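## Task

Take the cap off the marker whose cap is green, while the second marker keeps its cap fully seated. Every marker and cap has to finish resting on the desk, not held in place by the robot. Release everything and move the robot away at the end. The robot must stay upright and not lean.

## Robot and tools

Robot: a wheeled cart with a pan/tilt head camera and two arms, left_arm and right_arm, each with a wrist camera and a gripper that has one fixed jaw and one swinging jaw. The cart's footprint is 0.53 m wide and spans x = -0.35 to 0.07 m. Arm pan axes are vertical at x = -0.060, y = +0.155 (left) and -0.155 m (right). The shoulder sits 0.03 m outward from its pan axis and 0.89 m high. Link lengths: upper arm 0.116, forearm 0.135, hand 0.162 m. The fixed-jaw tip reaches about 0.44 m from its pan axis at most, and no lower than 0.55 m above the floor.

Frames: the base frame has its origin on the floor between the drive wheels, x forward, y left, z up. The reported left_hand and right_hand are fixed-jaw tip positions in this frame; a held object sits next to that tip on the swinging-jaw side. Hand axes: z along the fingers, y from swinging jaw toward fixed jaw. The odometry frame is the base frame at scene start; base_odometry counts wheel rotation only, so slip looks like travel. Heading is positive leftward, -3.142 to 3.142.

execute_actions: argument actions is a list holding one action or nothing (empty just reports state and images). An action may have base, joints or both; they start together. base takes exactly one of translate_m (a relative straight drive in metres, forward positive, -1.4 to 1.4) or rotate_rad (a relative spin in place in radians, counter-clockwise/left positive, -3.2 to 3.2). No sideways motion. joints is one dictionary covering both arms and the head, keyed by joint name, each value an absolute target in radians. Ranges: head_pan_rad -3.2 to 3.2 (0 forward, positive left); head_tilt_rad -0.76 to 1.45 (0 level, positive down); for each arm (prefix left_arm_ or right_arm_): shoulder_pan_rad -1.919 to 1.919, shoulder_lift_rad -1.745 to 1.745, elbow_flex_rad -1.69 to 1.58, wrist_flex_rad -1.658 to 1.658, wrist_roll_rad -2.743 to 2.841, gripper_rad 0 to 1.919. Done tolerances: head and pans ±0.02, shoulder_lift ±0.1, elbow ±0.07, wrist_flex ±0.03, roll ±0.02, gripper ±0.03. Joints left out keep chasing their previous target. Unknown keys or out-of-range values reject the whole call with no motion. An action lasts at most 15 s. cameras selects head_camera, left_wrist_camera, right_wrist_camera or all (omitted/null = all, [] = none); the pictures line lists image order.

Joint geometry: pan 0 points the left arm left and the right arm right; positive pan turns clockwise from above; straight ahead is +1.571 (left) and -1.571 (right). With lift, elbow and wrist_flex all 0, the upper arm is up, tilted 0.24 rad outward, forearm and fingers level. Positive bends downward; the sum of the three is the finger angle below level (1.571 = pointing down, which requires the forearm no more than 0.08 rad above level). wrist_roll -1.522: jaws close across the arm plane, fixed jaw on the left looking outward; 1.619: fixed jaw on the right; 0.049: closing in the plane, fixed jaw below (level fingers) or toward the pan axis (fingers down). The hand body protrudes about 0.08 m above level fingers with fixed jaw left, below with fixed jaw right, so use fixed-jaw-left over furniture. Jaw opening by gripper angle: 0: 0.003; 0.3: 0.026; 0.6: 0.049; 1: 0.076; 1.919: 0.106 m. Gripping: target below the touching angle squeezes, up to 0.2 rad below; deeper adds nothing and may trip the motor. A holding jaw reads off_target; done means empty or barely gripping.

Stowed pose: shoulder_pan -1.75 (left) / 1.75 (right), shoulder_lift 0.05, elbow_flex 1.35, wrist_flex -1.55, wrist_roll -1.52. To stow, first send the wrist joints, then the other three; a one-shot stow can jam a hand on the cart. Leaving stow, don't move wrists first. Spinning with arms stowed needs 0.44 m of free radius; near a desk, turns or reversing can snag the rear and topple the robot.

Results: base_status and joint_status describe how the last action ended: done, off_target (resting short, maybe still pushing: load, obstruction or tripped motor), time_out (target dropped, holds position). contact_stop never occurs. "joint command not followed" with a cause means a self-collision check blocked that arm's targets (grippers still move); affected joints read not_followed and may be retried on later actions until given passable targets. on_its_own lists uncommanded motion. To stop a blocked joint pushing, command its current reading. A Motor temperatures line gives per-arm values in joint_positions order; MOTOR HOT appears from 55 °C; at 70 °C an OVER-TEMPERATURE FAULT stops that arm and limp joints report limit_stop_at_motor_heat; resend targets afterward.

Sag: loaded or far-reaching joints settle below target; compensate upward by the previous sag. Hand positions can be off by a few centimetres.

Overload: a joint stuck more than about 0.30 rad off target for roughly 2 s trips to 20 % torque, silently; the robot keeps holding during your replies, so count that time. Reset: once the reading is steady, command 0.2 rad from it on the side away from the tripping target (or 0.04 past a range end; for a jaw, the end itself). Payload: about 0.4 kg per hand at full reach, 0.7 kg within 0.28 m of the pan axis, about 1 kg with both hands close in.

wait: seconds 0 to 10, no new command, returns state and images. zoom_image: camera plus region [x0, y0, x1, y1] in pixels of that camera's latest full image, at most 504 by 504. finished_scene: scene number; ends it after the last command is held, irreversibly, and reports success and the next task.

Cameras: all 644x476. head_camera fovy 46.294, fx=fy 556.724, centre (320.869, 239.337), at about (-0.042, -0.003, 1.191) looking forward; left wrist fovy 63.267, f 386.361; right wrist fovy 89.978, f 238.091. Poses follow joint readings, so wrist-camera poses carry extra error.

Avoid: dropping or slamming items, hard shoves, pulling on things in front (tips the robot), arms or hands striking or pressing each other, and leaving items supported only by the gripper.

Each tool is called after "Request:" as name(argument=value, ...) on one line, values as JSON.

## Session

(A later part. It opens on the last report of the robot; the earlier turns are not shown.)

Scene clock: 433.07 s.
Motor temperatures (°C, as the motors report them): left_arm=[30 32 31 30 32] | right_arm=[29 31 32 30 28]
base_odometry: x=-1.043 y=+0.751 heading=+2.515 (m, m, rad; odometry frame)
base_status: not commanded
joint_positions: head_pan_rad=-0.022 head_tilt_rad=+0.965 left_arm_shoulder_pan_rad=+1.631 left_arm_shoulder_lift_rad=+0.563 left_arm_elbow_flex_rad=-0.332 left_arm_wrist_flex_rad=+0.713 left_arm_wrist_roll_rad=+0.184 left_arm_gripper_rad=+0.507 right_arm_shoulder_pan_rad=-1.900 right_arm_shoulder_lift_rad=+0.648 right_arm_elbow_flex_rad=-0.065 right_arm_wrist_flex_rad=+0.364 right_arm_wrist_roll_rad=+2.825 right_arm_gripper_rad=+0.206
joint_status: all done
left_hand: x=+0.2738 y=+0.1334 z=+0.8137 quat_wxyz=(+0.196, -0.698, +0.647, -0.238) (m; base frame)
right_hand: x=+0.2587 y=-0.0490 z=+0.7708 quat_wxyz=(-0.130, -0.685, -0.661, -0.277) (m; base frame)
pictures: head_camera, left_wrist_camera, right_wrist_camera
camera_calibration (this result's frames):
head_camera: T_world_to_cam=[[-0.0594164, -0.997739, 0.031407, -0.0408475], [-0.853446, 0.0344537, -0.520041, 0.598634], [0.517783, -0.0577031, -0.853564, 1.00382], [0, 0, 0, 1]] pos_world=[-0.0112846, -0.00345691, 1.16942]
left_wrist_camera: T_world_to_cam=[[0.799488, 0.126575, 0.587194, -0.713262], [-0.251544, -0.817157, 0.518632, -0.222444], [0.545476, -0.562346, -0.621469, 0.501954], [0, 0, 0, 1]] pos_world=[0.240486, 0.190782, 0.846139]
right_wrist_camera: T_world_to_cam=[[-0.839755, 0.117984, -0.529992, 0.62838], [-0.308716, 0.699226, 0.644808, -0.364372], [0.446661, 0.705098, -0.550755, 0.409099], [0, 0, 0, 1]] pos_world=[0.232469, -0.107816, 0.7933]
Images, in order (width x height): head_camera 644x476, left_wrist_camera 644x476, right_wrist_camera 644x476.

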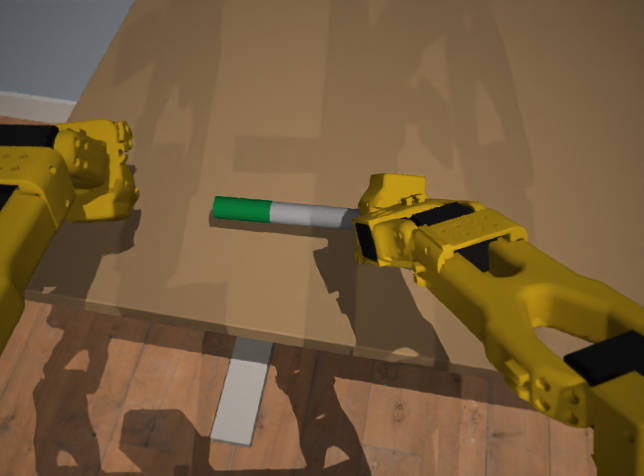

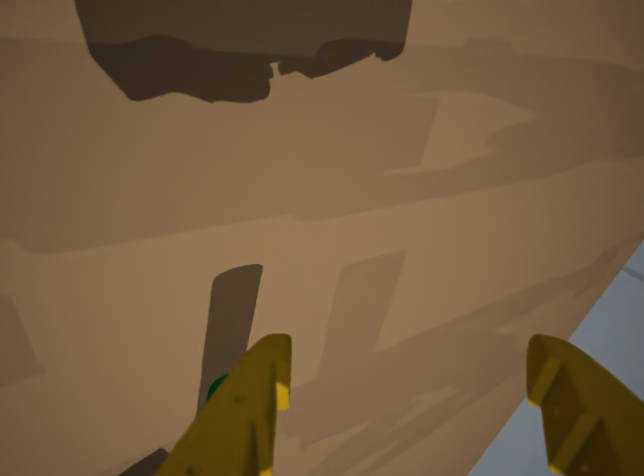

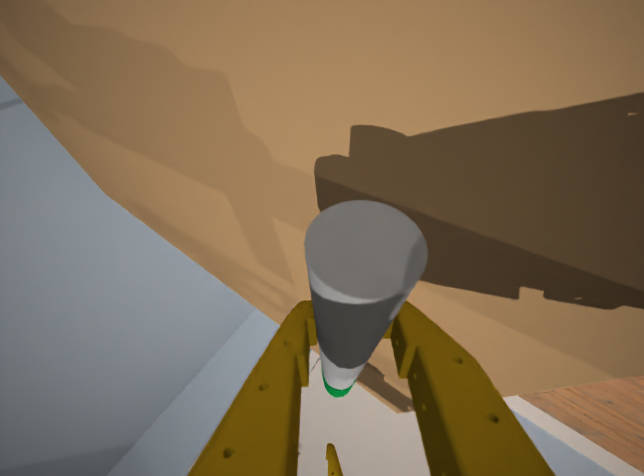

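Request:
execute_actions(actions=[{"joints": {"left_arm_shoulder_pan_rad": 1.895, "left_arm_shoulder_lift_rad": 0.42, "left_arm_elbow_flex_rad": -0.212, "left_arm_wrist_flex_rad": 0.782}}], cameras=["head_camera", "left_wrist_camera"])

Scene clock: 498.93 s.
Motor temperatures (°C, as the motors report them): left_arm=[30 32 31 30 32] | right_arm=[29 32 32 30 28]
base_odometry: x=-1.043 y=+0.751 heading=+2.515 (m, m, rad; odometry frame)
base_status: not commanded
joint_positions: head_pan_rad=-0.022 head_tilt_rad=+0.965 left_arm_shoulder_pan_rad=+1.887 left_arm_shoulder_lift_rad=+0.479 left_arm_elbow_flex_rad=-0.211 left_arm_wrist_flex_rad=+0.775 left_arm_wrist_roll_rad=+0.184 left_arm_gripper_rad=+0.507 right_arm_shoulder_pan_rad=-1.900 right_arm_shoulder_lift_rad=+0.648 right_arm_elbow_flex_rad=-0.065 right_arm_wrist_flex_rad=+0.364 right_arm_wrist_roll_rad=+2.825 right_arm_gripper_rad=+0.206
joint_status: all done
left_hand: x=+0.2368 y=+0.0563 z=+0.8077 quat_wxyz=(+0.139, -0.618, +0.741, -0.221) (m; base frame)
right_hand: x=+0.2587 y=-0.0490 z=+0.7708 quat_wxyz=(-0.130, -0.685, -0.661, -0.277) (m; base frame)
pictures: head_camera, left_wrist_camera
camera_calibration (this result's frames):
head_camera: T_world_to_cam=[[-0.0594166, -0.997739, 0.0314071, -0.0408476], [-0.853447, 0.0344539, -0.52004, 0.598633], [0.517782, -0.0577032, -0.853564, 1.00382], [0, 0, 0, 1]] pos_world=[-0.0112846, -0.00345692, 1.16942]
left_wrist_camera: T_world_to_cam=[[0.856552, -0.0968506, 0.50689, -0.606444], [-0.401151, -0.742869, 0.535933, -0.274366], [0.324648, -0.662394, -0.675158, 0.576305], [0, 0, 0, 1]] pos_world=[0.222293, 0.119189, 0.843539]
Images, in order (width x height): head_camera 644x476, left_wrist_camera 644x476.

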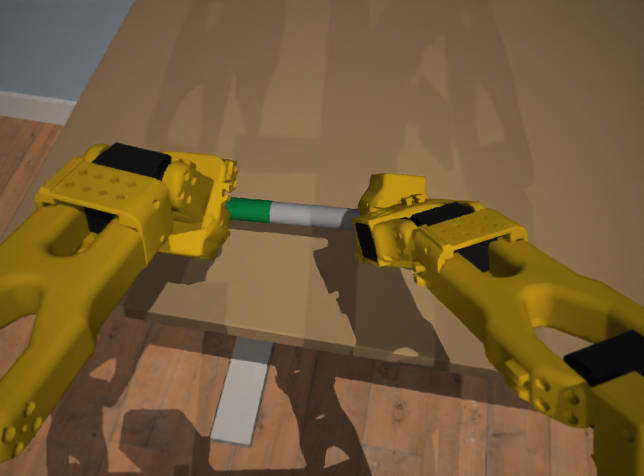

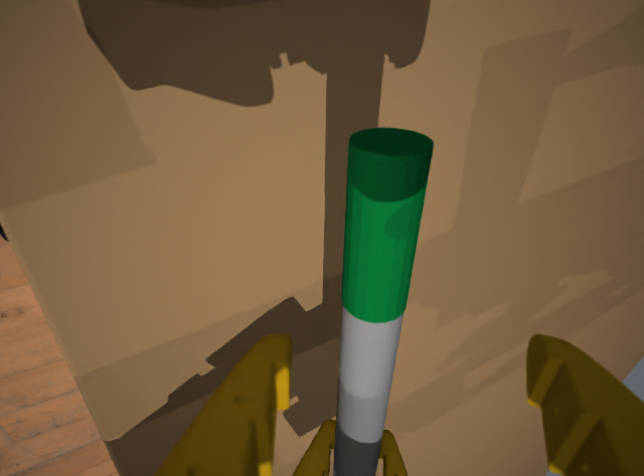

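Request:
zoom_image(camera="left_wrist_camera", region=[260, 110, 500, 350])

Request:
zoom_image(camera="left_wrist_camera", region=[240, 280, 436, 476])

Region (260, 110, 500, 350) of left_wrist_camera's 644x476 image, scaled by 2.100.

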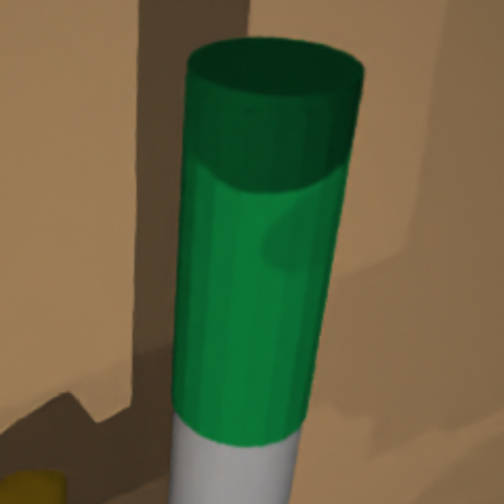

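Region (240, 280, 436, 476) of left_wrist_camera's 644x476 image, scaled by 2.571.

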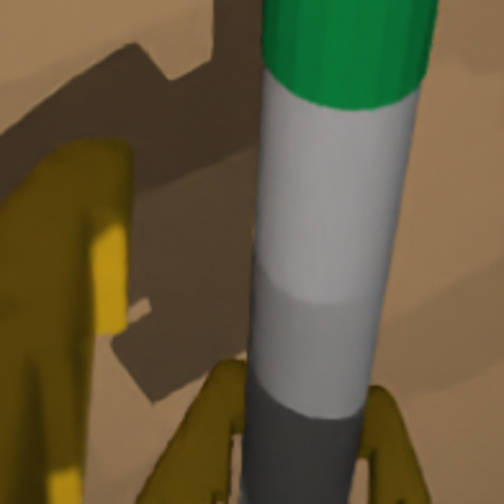

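Request:
execute_actions(actions=[{"joints": {"left_arm_shoulder_pan_rad": 1.86, "left_arm_shoulder_lift_rad": 0.67, "left_arm_elbow_flex_rad": -0.405, "left_arm_wrist_flex_rad": 0.717}}], cameras=["head_camera", "left_wrist_camera"])

Scene clock: 562.60 s.
Motor temperatures (°C, as the motors report them): left_arm=[30 32 31 30 32] | right_arm=[29 33 32 30 28]
base_odometry: x=-1.043 y=+0.751 heading=+2.515 (m, m, rad; odometry frame)
base_status: not commanded
joint_positions: head_pan_rad=-0.022 head_tilt_rad=+0.965 left_arm_shoulder_pan_rad=+1.869 left_arm_shoulder_lift_rad=+0.694 left_arm_elbow_flex_rad=-0.368 left_arm_wrist_flex_rad=+0.732 left_arm_wrist_roll_rad=+0.184 left_arm_gripper_rad=+0.507 right_arm_shoulder_pan_rad=-1.900 right_arm_shoulder_lift_rad=+0.647 right_arm_elbow_flex_rad=-0.065 right_arm_wrist_flex_rad=+0.364 right_arm_wrist_roll_rad=+2.825 right_arm_gripper_rad=+0.206
joint_status: all done
left_hand: x=+0.2506 y=+0.0581 z=+0.7806 quat_wxyz=(+0.137, -0.626, +0.737, -0.214) (m; base frame)
right_hand: x=+0.2589 y=-0.0490 z=+0.7713 quat_wxyz=(-0.130, -0.685, -0.661, -0.278) (m; base frame)
pictures: head_camera, left_wrist_camera
camera_calibration (this result's frames):
head_camera: T_world_to_cam=[[-0.0594164, -0.997739, 0.0314072, -0.0408477], [-0.853449, 0.0344538, -0.520037, 0.59863], [0.517779, -0.0577031, -0.853566, 1.00382], [0, 0, 0, 1]] pos_world=[-0.0112845, -0.00345692, 1.16942]
left_wrist_camera: T_world_to_cam=[[0.865528, -0.0833209, 0.493882, -0.597228], [-0.379533, -0.752545, 0.538173, -0.259598], [0.326827, -0.653248, -0.682972, 0.559757], [0, 0, 0, 1]] pos_world=[0.235448, 0.120539, 0.816967]
Images, in order (width x height): head_camera 644x476, left_wrist_camera 644x476.

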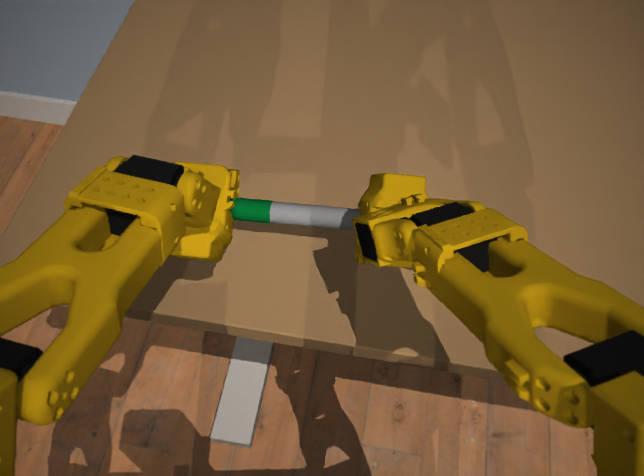

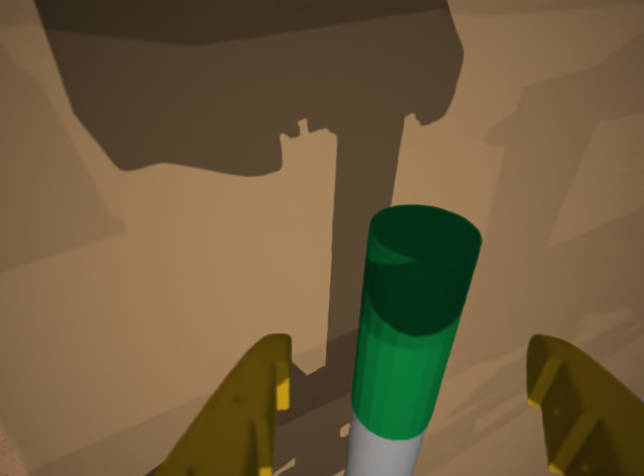

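Request:
zoom_image(camera="left_wrist_camera", region=[260, 186, 550, 476])

Region (260, 186, 550, 476) of left_wrist_camera's 644x476 image, scaled by 1.738.

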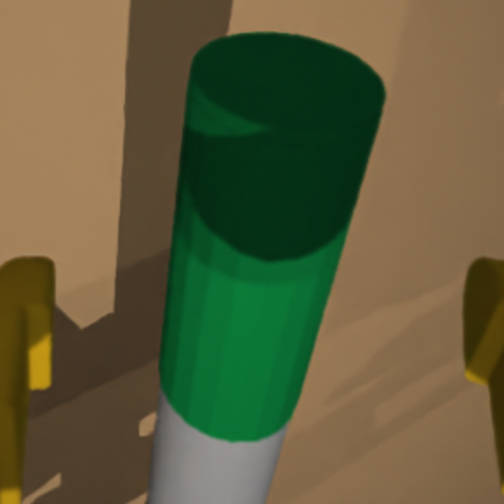

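Request:
execute_actions(actions=[{"joints": {"left_arm_shoulder_lift_rad": 0.822, "left_arm_elbow_flex_rad": -0.587, "left_arm_wrist_flex_rad": 0.762, "left_arm_gripper_rad": 0.56}}], cameras=["head_camera", "left_wrist_camera"])

Scene clock: 585.27 s.
Motor temperatures (°C, as the motors report them): left_arm=[30 32 31 30 32] | right_arm=[29 33 32 30 28]
base_odometry: x=-1.043 y=+0.751 heading=+2.515 (m, m, rad; odometry frame)
base_status: not commanded
joint_positions: head_pan_rad=-0.022 head_tilt_rad=+0.965 left_arm_shoulder_pan_rad=+1.869 left_arm_shoulder_lift_rad=+0.847 left_arm_elbow_flex_rad=-0.550 left_arm_wrist_flex_rad=+0.755 left_arm_wrist_roll_rad=+0.184 left_arm_gripper_rad=+0.552 right_arm_shoulder_pan_rad=-1.900 right_arm_shoulder_lift_rad=+0.647 right_arm_elbow_flex_rad=-0.065 right_arm_wrist_flex_rad=+0.364 right_arm_wrist_roll_rad=+2.825 right_arm_gripper_rad=+0.206
joint_status: all done
left_hand: x=+0.2614 y=+0.0548 z=+0.7698 quat_wxyz=(+0.138, -0.626, +0.737, -0.216) (m; base frame)
right_hand: x=+0.2589 y=-0.0490 z=+0.7713 quat_wxyz=(-0.130, -0.685, -0.661, -0.278) (m; base frame)
pictures: head_camera, left_wrist_camera
camera_calibration (this result's frames):
head_camera: T_world_to_cam=[[-0.0594165, -0.997739, 0.0314072, -0.0408477], [-0.853448, 0.0344539, -0.520037, 0.59863], [0.517779, -0.0577032, -0.853566, 1.00382], [0, 0, 0, 1]] pos_world=[-0.0112845, -0.00345692, 1.16942]
left_wrist_camera: T_world_to_cam=[[0.862616, -0.0824267, 0.499099, -0.604821], [-0.382687, -0.751577, 0.537292, -0.250695], [0.330824, -0.654476, -0.679865, 0.543257], [0, 0, 0, 1]] pos_world=[0.246068, 0.117279, 0.805904]
Images, in order (width x height): head_camera 644x476, left_wrist_camera 644x476.

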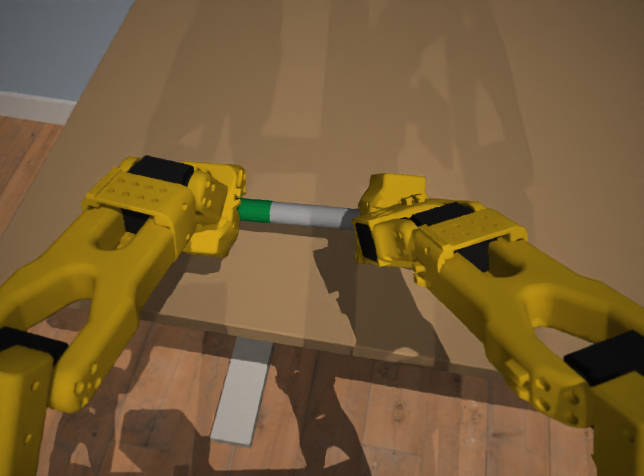

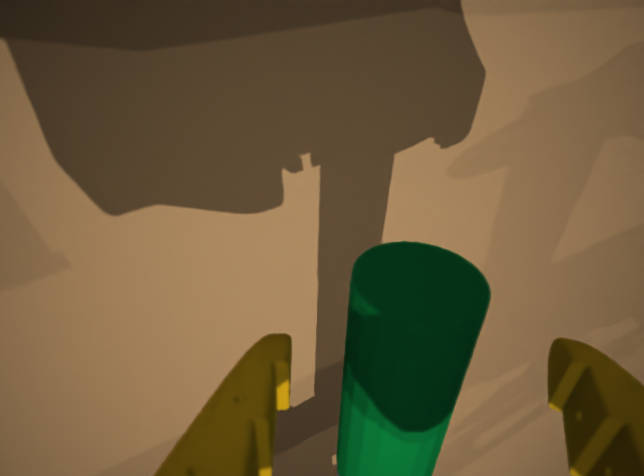

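Request:
zoom_image(camera="left_wrist_camera", region=[260, 200, 580, 476])

Region (260, 200, 580, 476) of left_wrist_camera's 644x476 image, scaled by 1.575; it fills the top 435 rows of this view, and the rest is white.

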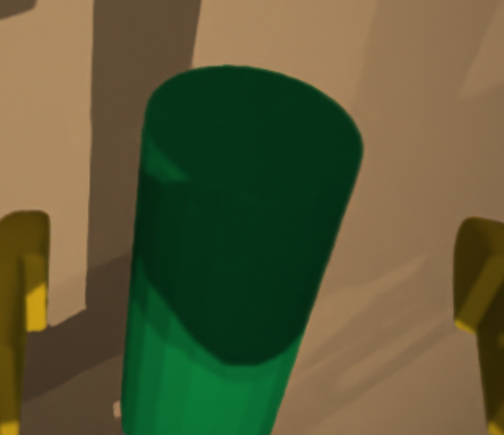

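Request:
execute_actions(actions=[{"joints": {"left_arm_wrist_flex_rad": 0.706, "left_arm_gripper_rad": 0.42}}], cameras=["left_wrist_camera"])

Scene clock: 595.27 s.
Motor temperatures (°C, as the motors report them): left_arm=[30 32 31 30 32] | right_arm=[29 33 32 30 28]
base_odometry: x=-1.043 y=+0.751 heading=+2.515 (m, m, rad; odometry frame)
base_status: not commanded
joint_positions: head_pan_rad=-0.022 head_tilt_rad=+0.965 left_arm_shoulder_pan_rad=+1.869 left_arm_shoulder_lift_rad=+0.849 left_arm_elbow_flex_rad=-0.550 left_arm_wrist_flex_rad=+0.721 left_arm_wrist_roll_rad=+0.184 left_arm_gripper_rad=+0.428 right_arm_shoulder_pan_rad=-1.900 right_arm_shoulder_lift_rad=+0.647 right_arm_elbow_flex_rad=-0.065 right_arm_wrist_flex_rad=+0.364 right_arm_wrist_roll_rad=+2.825 right_arm_gripper_rad=+0.206
joint_status: all done
left_hand: x=+0.2658 y=+0.0534 z=+0.7718 quat_wxyz=(+0.147, -0.623, +0.733, -0.229) (m; base frame)
right_hand: x=+0.2589 y=-0.0490 z=+0.7713 quat_wxyz=(-0.130, -0.685, -0.661, -0.278) (m; base frame)
pictures: left_wrist_camera
camera_calibration (this result's frames):
left_wrist_camera: T_world_to_cam=[[0.846828, -0.0775793, 0.526179, -0.626723], [-0.399158, -0.746519, 0.532336, -0.243201], [0.351505, -0.660825, -0.66314, 0.524251], [0, 0, 0, 1]] pos_world=[0.249374, 0.116264, 0.806885]
Images, in order (width x height): left_wrist_camera 644x476.

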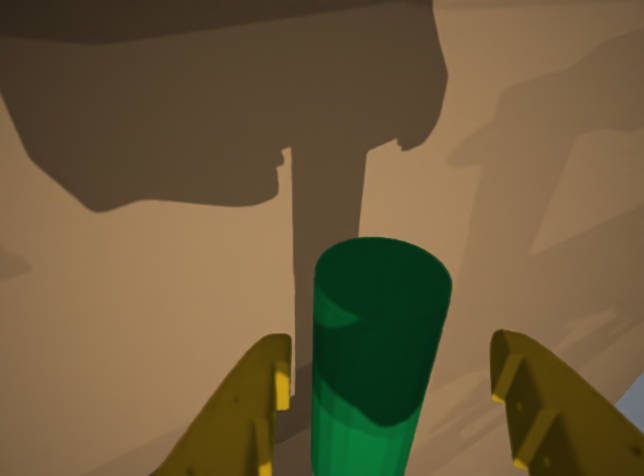

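Request:
execute_actions(actions=[{"joints": {"left_arm_gripper_rad": 0.015}}])

Scene clock: 597.40 s.
Motor temperatures (°C, as the motors report them): left_arm=[30 32 31 30 32] | right_arm=[29 33 32 30 28]
base_odometry: x=-1.043 y=+0.751 heading=+2.515 (m, m, rad; odometry frame)
base_status: not commanded
joint_positions: head_pan_rad=-0.022 head_tilt_rad=+0.965 left_arm_shoulder_pan_rad=+1.867 left_arm_shoulder_lift_rad=+0.849 left_arm_elbow_flex_rad=-0.555 left_arm_wrist_flex_rad=+0.718 left_arm_wrist_roll_rad=+0.184 left_arm_gripper_rad=+0.215 right_arm_shoulder_pan_rad=-1.902 right_arm_shoulder_lift_rad=+0.647 right_arm_elbow_flex_rad=-0.062 right_arm_wrist_flex_rad=+0.364 right_arm_wrist_roll_rad=+2.827 right_arm_gripper_rad=+0.206
joint_status: left_arm_gripper_rad off_target (ended at +0.215, target +0.015)
left_hand: x=+0.2671 y=+0.0536 z=+0.7730 quat_wxyz=(+0.149, -0.623, +0.732, -0.232) (m; base frame)
right_hand: x=+0.2582 y=-0.0486 z=+0.7706 quat_wxyz=(-0.130, -0.684, -0.662, -0.277) (m; base frame)
pictures: head_camera, left_wrist_camera, right_wrist_camera
camera_calibration (this result's frames):
head_camera: T_world_to_cam=[[-0.0594162, -0.997739, 0.0314072, -0.0408477], [-0.853449, 0.0344537, -0.520037, 0.598629], [0.517779, -0.057703, -0.853566, 1.00382], [0, 0, 0, 1]] pos_world=[-0.0112845, -0.00345691, 1.16942]
left_wrist_camera: T_world_to_cam=[[0.843062, -0.0750944, 0.532547, -0.632525], [-0.401913, -0.74594, 0.531074, -0.241521], [0.357367, -0.661766, -0.659055, 0.519994], [0, 0, 0, 1]] pos_world=[0.250359, 0.116456, 0.80782]
right_wrist_camera: T_world_to_cam=[[-0.840694, 0.114937, -0.529173, 0.627234], [-0.309912, 0.699231, 0.644229, -0.363922], [0.444059, 0.705596, -0.552219, 0.410808], [0, 0, 0, 1]] pos_world=[0.232105, -0.107491, 0.79322]
Images, in order (width x height): head_camera 644x476, left_wrist_camera 644x476, right_wrist_camera 644x476.

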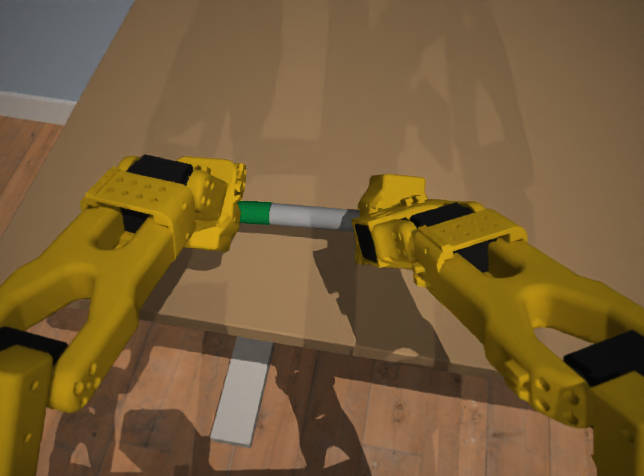

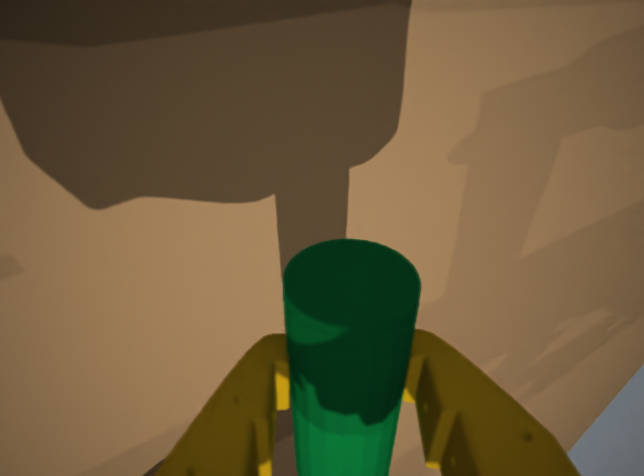

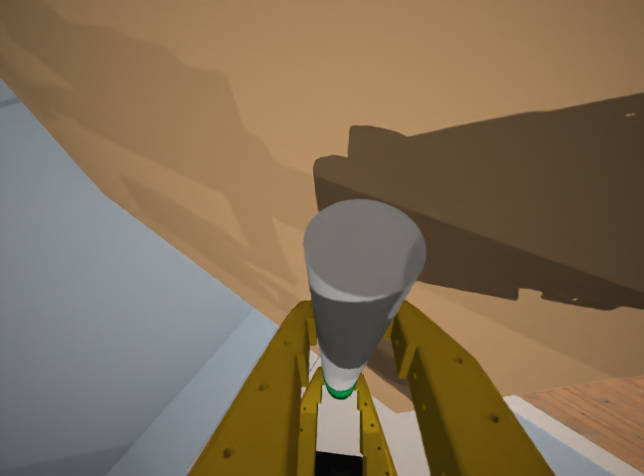

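Request:
execute_actions(actions=[{"joints": {"left_arm_shoulder_pan_rad": 1.735, "right_arm_shoulder_pan_rad": -1.777}}])

Scene clock: 618.23 s.
Motor temperatures (°C, as the motors report them): left_arm=[30 32 31 30 32] | right_arm=[29 33 32 30 28]
base_odometry: x=-1.043 y=+0.751 heading=+2.515 (m, m, rad; odometry frame)
base_status: not commanded
joint_positions: head_pan_rad=-0.022 head_tilt_rad=+0.965 left_arm_shoulder_pan_rad=+1.743 left_arm_shoulder_lift_rad=+0.849 left_arm_elbow_flex_rad=-0.561 left_arm_wrist_flex_rad=+0.713 left_arm_wrist_roll_rad=+0.184 left_arm_gripper_rad=+0.215 right_arm_shoulder_pan_rad=-1.782 right_arm_shoulder_lift_rad=+0.645 right_arm_elbow_flex_rad=-0.060 right_arm_wrist_flex_rad=+0.358 right_arm_wrist_roll_rad=+2.830 right_arm_gripper_rad=+0.206
joint_status: all done
left_hand: x=+0.2789 y=+0.0946 z=+0.7747 quat_wxyz=(+0.166, -0.666, +0.691, -0.227) (m; base frame)
right_hand: x=+0.2692 y=-0.0872 z=+0.7714 quat_wxyz=(-0.148, -0.721, -0.621, -0.271) (m; base frame)
pictures: head_camera, left_wrist_camera, right_wrist_camera
camera_calibration (this result's frames):
head_camera: T_world_to_cam=[[-0.0594158, -0.997739, 0.031408, -0.0408486], [-0.85346, 0.0344541, -0.520019, 0.598608], [0.517761, -0.0577028, -0.853577, 1.00383], [0, 0, 0, 1]] pos_world=[-0.0112841, -0.00345693, 1.16942]
left_wrist_camera: T_world_to_cam=[[0.840189, 0.0309553, 0.54141, -0.656312], [-0.311977, -0.789024, 0.529255, -0.226671], [0.443569, -0.613581, -0.653272, 0.510968], [0, 0, 0, 1]] pos_world=[0.25406, 0.154987, 0.809102]
right_wrist_camera: T_world_to_cam=[[-0.818104, 0.212176, -0.534497, 0.647879], [-0.230154, 0.73096, 0.642438, -0.35133], [0.527006, 0.648598, -0.549168, 0.403874], [0, 0, 0, 1]] pos_world=[0.236328, -0.142607, 0.793792]
Images, in order (width x height): head_camera 644x476, left_wrist_camera 644x476, right_wrist_camera 644x476.

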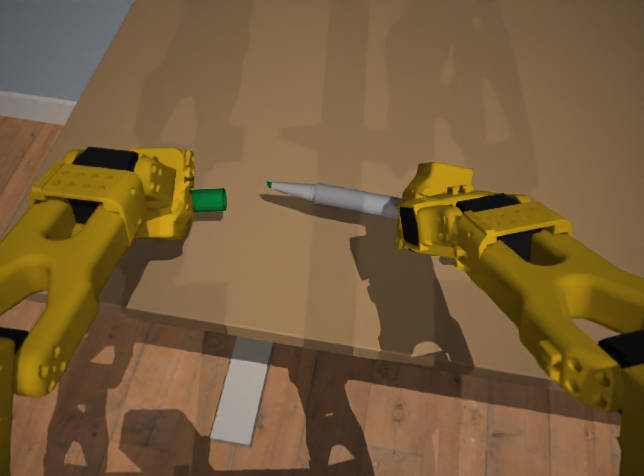

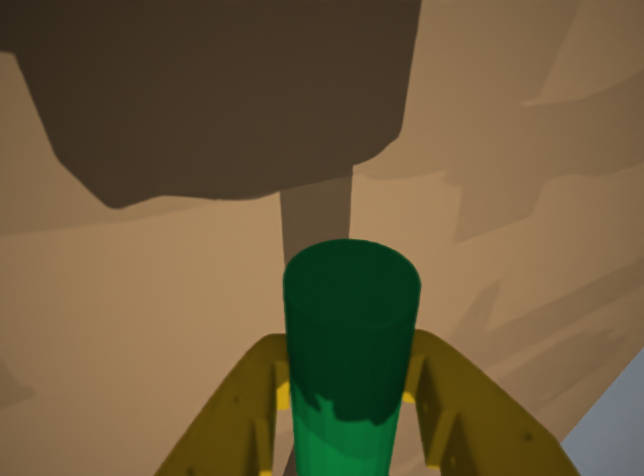

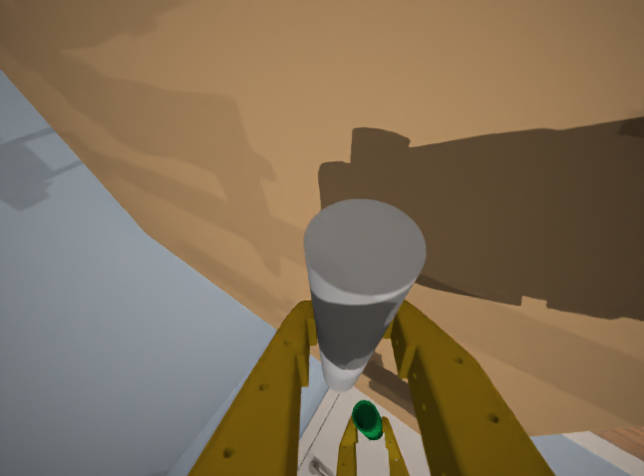

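Request:
execute_actions(actions=[{"joints": {"right_arm_shoulder_lift_rad": 0.785, "right_arm_wrist_flex_rad": 0.262, "left_arm_shoulder_lift_rad": 0.938}}])

Scene clock: 665.00 s.
Motor temperatures (°C, as the motors report them): left_arm=[30 32 31 30 32] | right_arm=[29 34 31 30 28]
base_odometry: x=-1.043 y=+0.751 heading=+2.515 (m, m, rad; odometry frame)
base_status: not commanded
joint_positions: head_pan_rad=-0.022 head_tilt_rad=+0.965 left_arm_shoulder_pan_rad=+1.743 left_arm_shoulder_lift_rad=+0.965 left_arm_elbow_flex_rad=-0.561 left_arm_wrist_flex_rad=+0.713 left_arm_wrist_roll_rad=+0.184 left_arm_gripper_rad=+0.215 right_arm_shoulder_pan_rad=-1.782 right_arm_shoulder_lift_rad=+0.802 right_arm_elbow_flex_rad=-0.060 right_arm_wrist_flex_rad=+0.272 right_arm_wrist_roll_rad=+2.830 right_arm_gripper_rad=+0.206
joint_status: all done
left_hand: x=+0.2631 y=+0.0973 z=+0.7390 quat_wxyz=(+0.133, -0.676, +0.701, -0.181) (m; base frame)
right_hand: x=+0.2583 y=-0.0896 z=+0.7326 quat_wxyz=(-0.132, -0.729, -0.627, -0.241) (m; base frame)
pictures: head_camera, left_wrist_camera, right_wrist_camera
camera_calibration (this result's frames):
head_camera: T_world_to_cam=[[-0.0594155, -0.997739, 0.031408, -0.0408486], [-0.85346, 0.0344539, -0.520019, 0.598608], [0.517761, -0.0577026, -0.853577, 1.00383], [0, 0, 0, 1]] pos_world=[-0.0112841, -0.00345692, 1.16942]
left_wrist_camera: T_world_to_cam=[[0.896734, 0.021126, 0.442066, -0.564326], [-0.250172, -0.799768, 0.545697, -0.237904], [0.365078, -0.599937, -0.711894, 0.558973], [0, 0, 0, 1]] pos_world=[0.242465, 0.157003, 0.777223]
right_wrist_camera: T_world_to_cam=[[-0.853113, 0.20467, -0.479905, 0.587089], [-0.185691, 0.740493, 0.645902, -0.34037], [0.487563, 0.640141, -0.593719, 0.431896], [0, 0, 0, 1]] pos_world=[0.227073, -0.144592, 0.758017]
Images, in order (width x height): head_camera 644x476, left_wrist_camera 644x476, right_wrist_camera 644x476.

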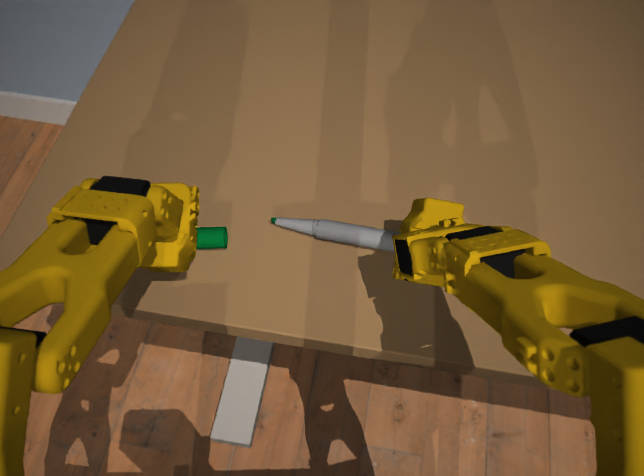

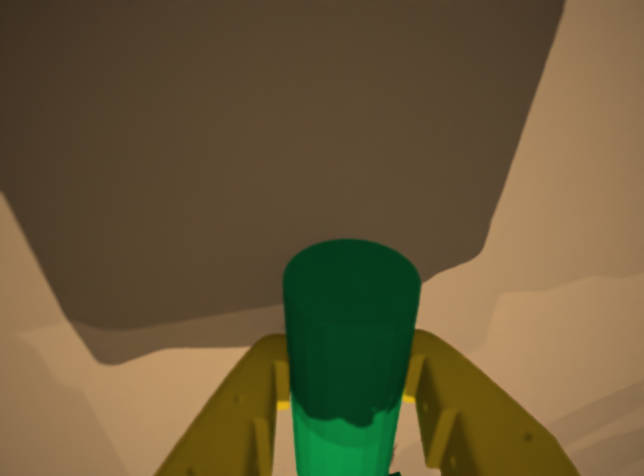

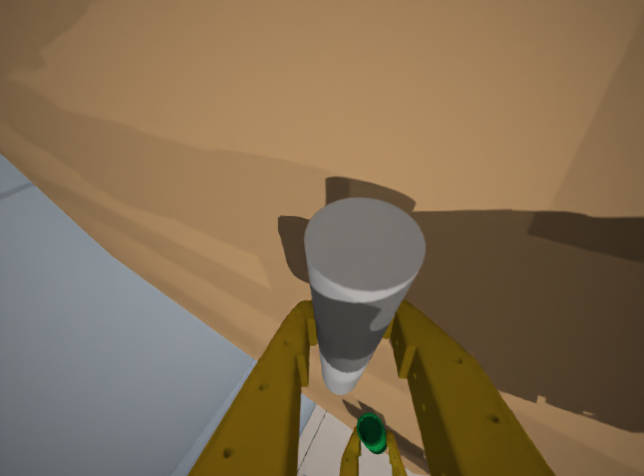

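Request:
zoom_image(camera="head_camera", region=[140, 170, 460, 330])

Region (140, 170, 460, 330) of head_camera's 644x476 image, scaled by 1.575.

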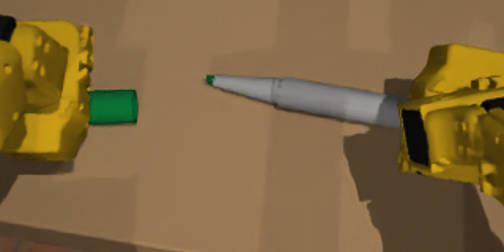

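Request:
execute_actions(actions=[{"joints": {"right_arm_gripper_rad": 0.44, "left_arm_gripper_rad": 0.5, "right_arm_elbow_flex_rad": -0.09}}])

Scene clock: 670.93 s.
Motor temperatures (°C, as the motors report them): left_arm=[30 32 31 30 32] | right_arm=[29 34 31 30 28]
base_odometry: x=-1.043 y=+0.751 heading=+2.515 (m, m, rad; odometry frame)
base_status: not commanded
joint_positions: head_pan_rad=-0.022 head_tilt_rad=+0.965 left_arm_shoulder_pan_rad=+1.743 left_arm_shoulder_lift_rad=+0.965 left_arm_elbow_flex_rad=-0.561 left_arm_wrist_flex_rad=+0.713 left_arm_wrist_roll_rad=+0.184 left_arm_gripper_rad=+0.492 right_arm_shoulder_pan_rad=-1.777 right_arm_shoulder_lift_rad=+0.796 right_arm_elbow_flex_rad=-0.088 right_arm_wrist_flex_rad=+0.263 right_arm_wrist_roll_rad=+2.830 right_arm_gripper_rad=+0.425
joint_status: all done
left_hand: x=+0.2631 y=+0.0973 z=+0.7390 quat_wxyz=(+0.133, -0.676, +0.701, -0.181) (m; base frame)
right_hand: x=+0.2666 y=-0.0894 z=+0.7407 quat_wxyz=(-0.142, -0.726, -0.622, -0.259) (m; base frame)
pictures: head_camera, left_wrist_camera, right_wrist_camera
camera_calibration (this result's frames):
head_camera: T_world_to_cam=[[-0.0594156, -0.997739, 0.031408, -0.0408486], [-0.85346, 0.034454, -0.520019, 0.598608], [0.517761, -0.0577027, -0.853577, 1.00383], [0, 0, 0, 1]] pos_world=[-0.0112841, -0.00345692, 1.16942]
left_wrist_camera: T_world_to_cam=[[0.896734, 0.021126, 0.442066, -0.564326], [-0.250172, -0.799768, 0.545697, -0.237904], [0.365078, -0.599937, -0.711894, 0.558973], [0, 0, 0, 1]] pos_world=[0.242465, 0.157003, 0.777223]
right_wrist_camera: T_world_to_cam=[[-0.83128, 0.21297, -0.513437, 0.617771], [-0.209401, 0.735655, 0.644176, -0.337102], [0.514903, 0.643005, -0.566939, 0.405731], [0, 0, 0, 1]] pos_world=[0.234038, -0.144462, 0.764364]
Images, in order (width x height): head_camera 644x476, left_wrist_camera 644x476, right_wrist_camera 644x476.

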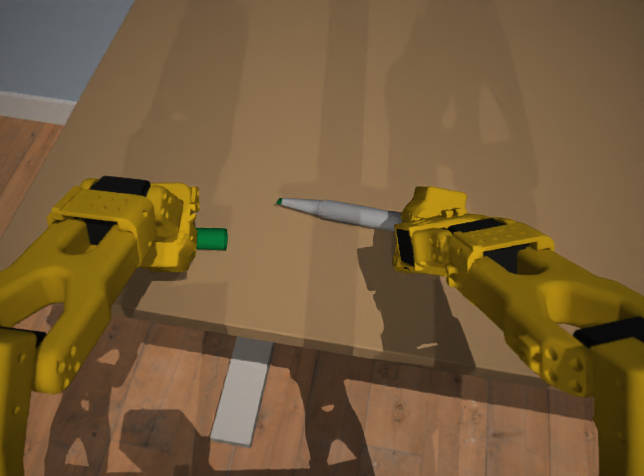

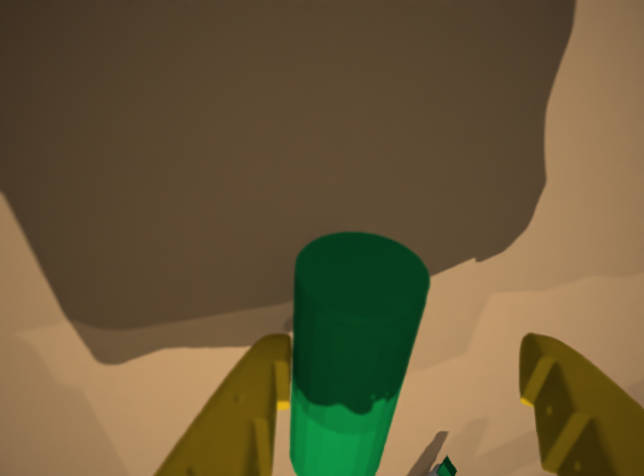

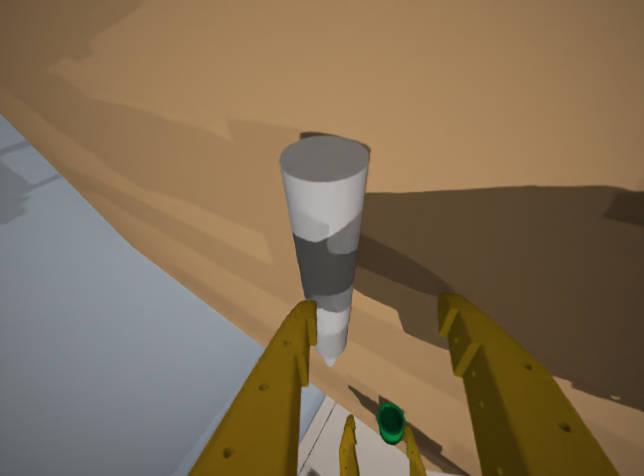

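Request:
zoom_image(camera="right_wrist_camera", region=[230, 110, 490, 390])

Request:
zoom_image(camera="head_camera", region=[140, 160, 480, 330])

Region (230, 110, 490, 390) of right_wrist_camera's 644x476 image, scaled by 1.800; it fills the left 468 columns of this view, and the rest is white.

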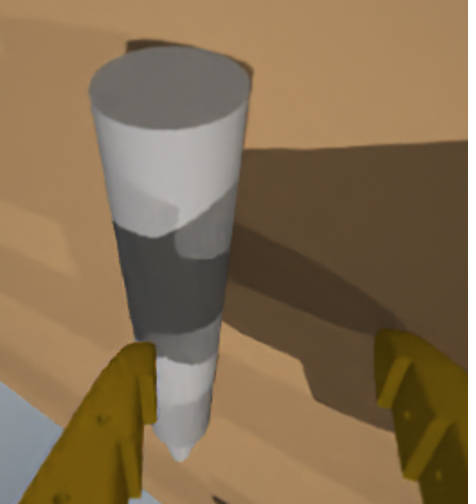

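Region (140, 160, 480, 330) of head_camera's 644x476 image, scaled by 1.482.

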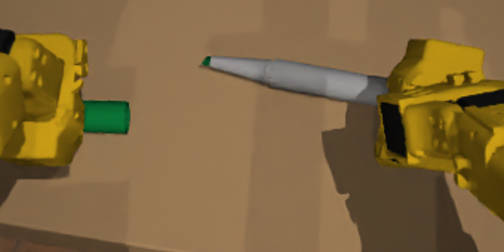

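Request:
execute_actions(actions=[{"joints": {"left_arm_shoulder_lift_rad": 0.62, "left_arm_wrist_flex_rad": 1.03, "right_arm_shoulder_lift_rad": 0.48}}])

Scene clock: 705.43 s.
Motor temperatures (°C, as the motors report them): left_arm=[30 32 31 30 32] | right_arm=[29 34 31 30 28]
base_odometry: x=-1.043 y=+0.751 heading=+2.515 (m, m, rad; odometry frame)
base_status: not commanded
joint_positions: head_pan_rad=-0.022 head_tilt_rad=+0.965 left_arm_shoulder_pan_rad=+1.743 left_arm_shoulder_lift_rad=+0.682 left_arm_elbow_flex_rad=-0.561 left_arm_wrist_flex_rad=+1.023 left_arm_wrist_roll_rad=+0.184 left_arm_gripper_rad=+0.492 right_arm_shoulder_pan_rad=-1.777 right_arm_shoulder_lift_rad=+0.543 right_arm_elbow_flex_rad=-0.088 right_arm_wrist_flex_rad=+0.263 right_arm_wrist_roll_rad=+2.830 right_arm_gripper_rad=+0.433
joint_status: all done
left_hand: x=+0.2520 y=+0.0993 z=+0.8033 quat_wxyz=(+0.125, -0.678, +0.704, -0.171) (m; base frame)
right_hand: x=+0.2947 y=-0.0835 z=+0.8214 quat_wxyz=(-0.199, -0.691, -0.592, -0.363) (m; base frame)
pictures: head_camera, left_wrist_camera, right_wrist_camera
camera_calibration (this result's frames):
head_camera: T_world_to_cam=[[-0.0594157, -0.997739, 0.031408, -0.0408486], [-0.85346, 0.034454, -0.520019, 0.598608], [0.517761, -0.0577027, -0.853577, 1.00383], [0, 0, 0, 1]] pos_world=[-0.0112841, -0.00345692, 1.16942]
left_wrist_camera: T_world_to_cam=[[0.907796, 0.0192031, 0.418973, -0.566954], [-0.236117, -0.802211, 0.548366, -0.279701], [0.346635, -0.596731, -0.72371, 0.623805], [0, 0, 0, 1]] pos_world=[0.232403, 0.158752, 0.842371]
right_wrist_camera: T_world_to_cam=[[-0.681434, 0.244378, -0.689874, 0.78471], [-0.365595, 0.702917, 0.610121, -0.316253], [0.634024, 0.667973, -0.389648, 0.25455], [0, 0, 0, 1]] pos_world=[0.257717, -0.139499, 0.833489]
Images, in order (width x height): head_camera 644x476, left_wrist_camera 644x476, right_wrist_camera 644x476.

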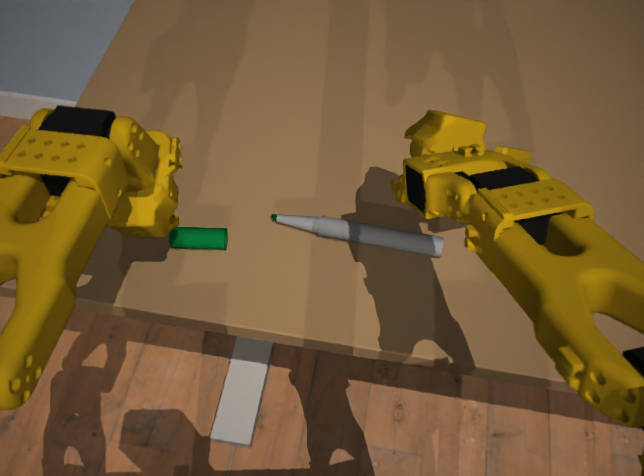

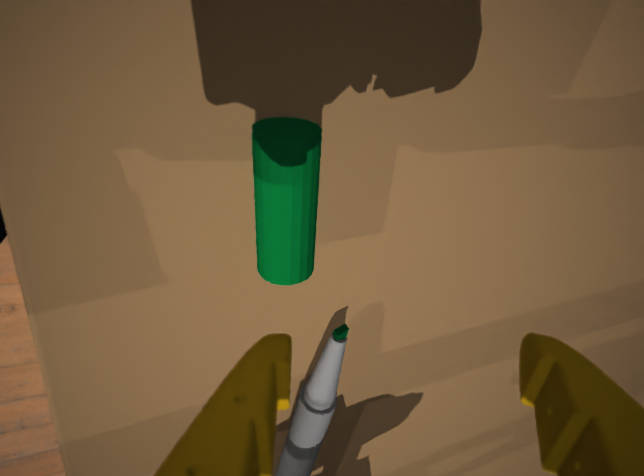

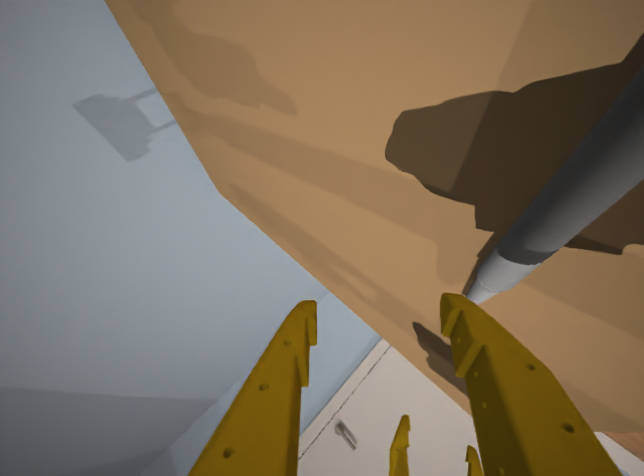

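Request:
execute_actions(actions=[])

Scene clock: 709.20 s.
Motor temperatures (°C, as the motors report them): left_arm=[30 32 31 30 32] | right_arm=[29 34 31 30 28]
base_odometry: x=-1.043 y=+0.751 heading=+2.515 (m, m, rad; odometry frame)
base_status: not commanded
joint_positions: head_pan_rad=-0.022 head_tilt_rad=+0.965 left_arm_shoulder_pan_rad=+1.743 left_arm_shoulder_lift_rad=+0.682 left_arm_elbow_flex_rad=-0.561 left_arm_wrist_flex_rad=+1.023 left_arm_wrist_roll_rad=+0.184 left_arm_gripper_rad=+0.492 right_arm_shoulder_pan_rad=-1.777 right_arm_shoulder_lift_rad=+0.543 right_arm_elbow_flex_rad=-0.088 right_arm_wrist_flex_rad=+0.263 right_arm_wrist_roll_rad=+2.830 right_arm_gripper_rad=+0.433
joint_status: all done
left_hand: x=+0.2520 y=+0.0993 z=+0.8033 quat_wxyz=(+0.125, -0.678, +0.704, -0.171) (m; base frame)
right_hand: x=+0.2947 y=-0.0835 z=+0.8214 quat_wxyz=(-0.199, -0.691, -0.592, -0.363) (m; base frame)
pictures: head_camera, left_wrist_camera, right_wrist_camera
camera_calibration (this result's frames):
head_camera: T_world_to_cam=[[-0.0594157, -0.997739, 0.031408, -0.0408486], [-0.85346, 0.0344541, -0.520019, 0.598608], [0.517761, -0.0577027, -0.853577, 1.00383], [0, 0, 0, 1]] pos_world=[-0.0112841, -0.00345692, 1.16942]
left_wrist_camera: T_world_to_cam=[[0.907796, 0.0192031, 0.418973, -0.566954], [-0.236117, -0.802211, 0.548366, -0.279701], [0.346635, -0.596731, -0.72371, 0.623805], [0, 0, 0, 1]] pos_world=[0.232403, 0.158752, 0.842371]
right_wrist_camera: T_world_to_cam=[[-0.681434, 0.244378, -0.689874, 0.78471], [-0.365595, 0.702917, 0.610121, -0.316253], [0.634024, 0.667973, -0.389648, 0.25455], [0, 0, 0, 1]] pos_world=[0.257717, -0.139499, 0.833489]
Images, in order (width x height): head_camera 644x476, left_wrist_camera 644x476, right_wrist_camera 644x476.

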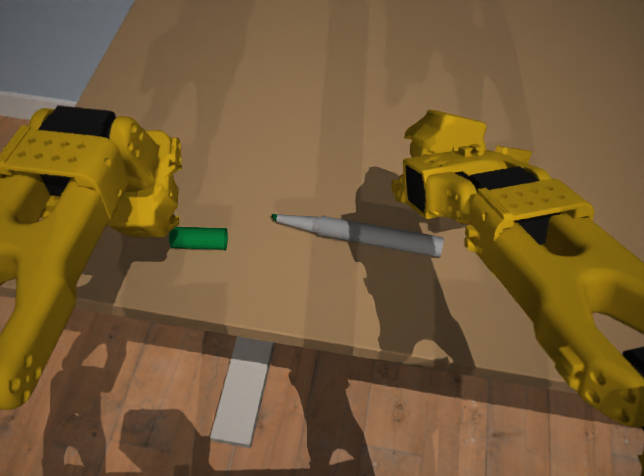

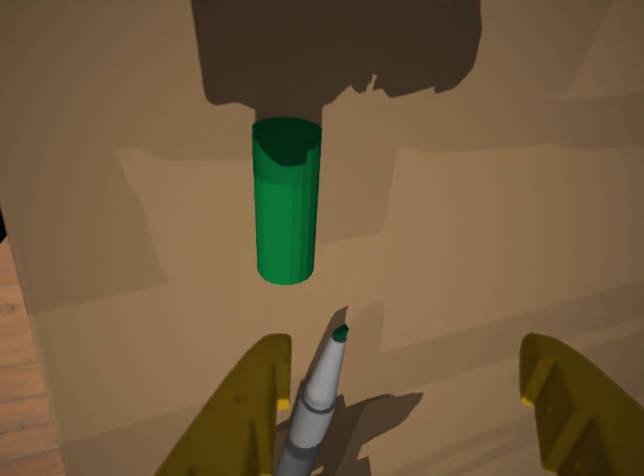

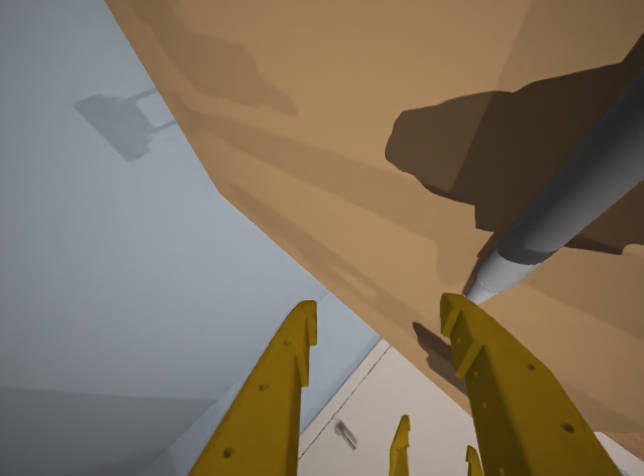

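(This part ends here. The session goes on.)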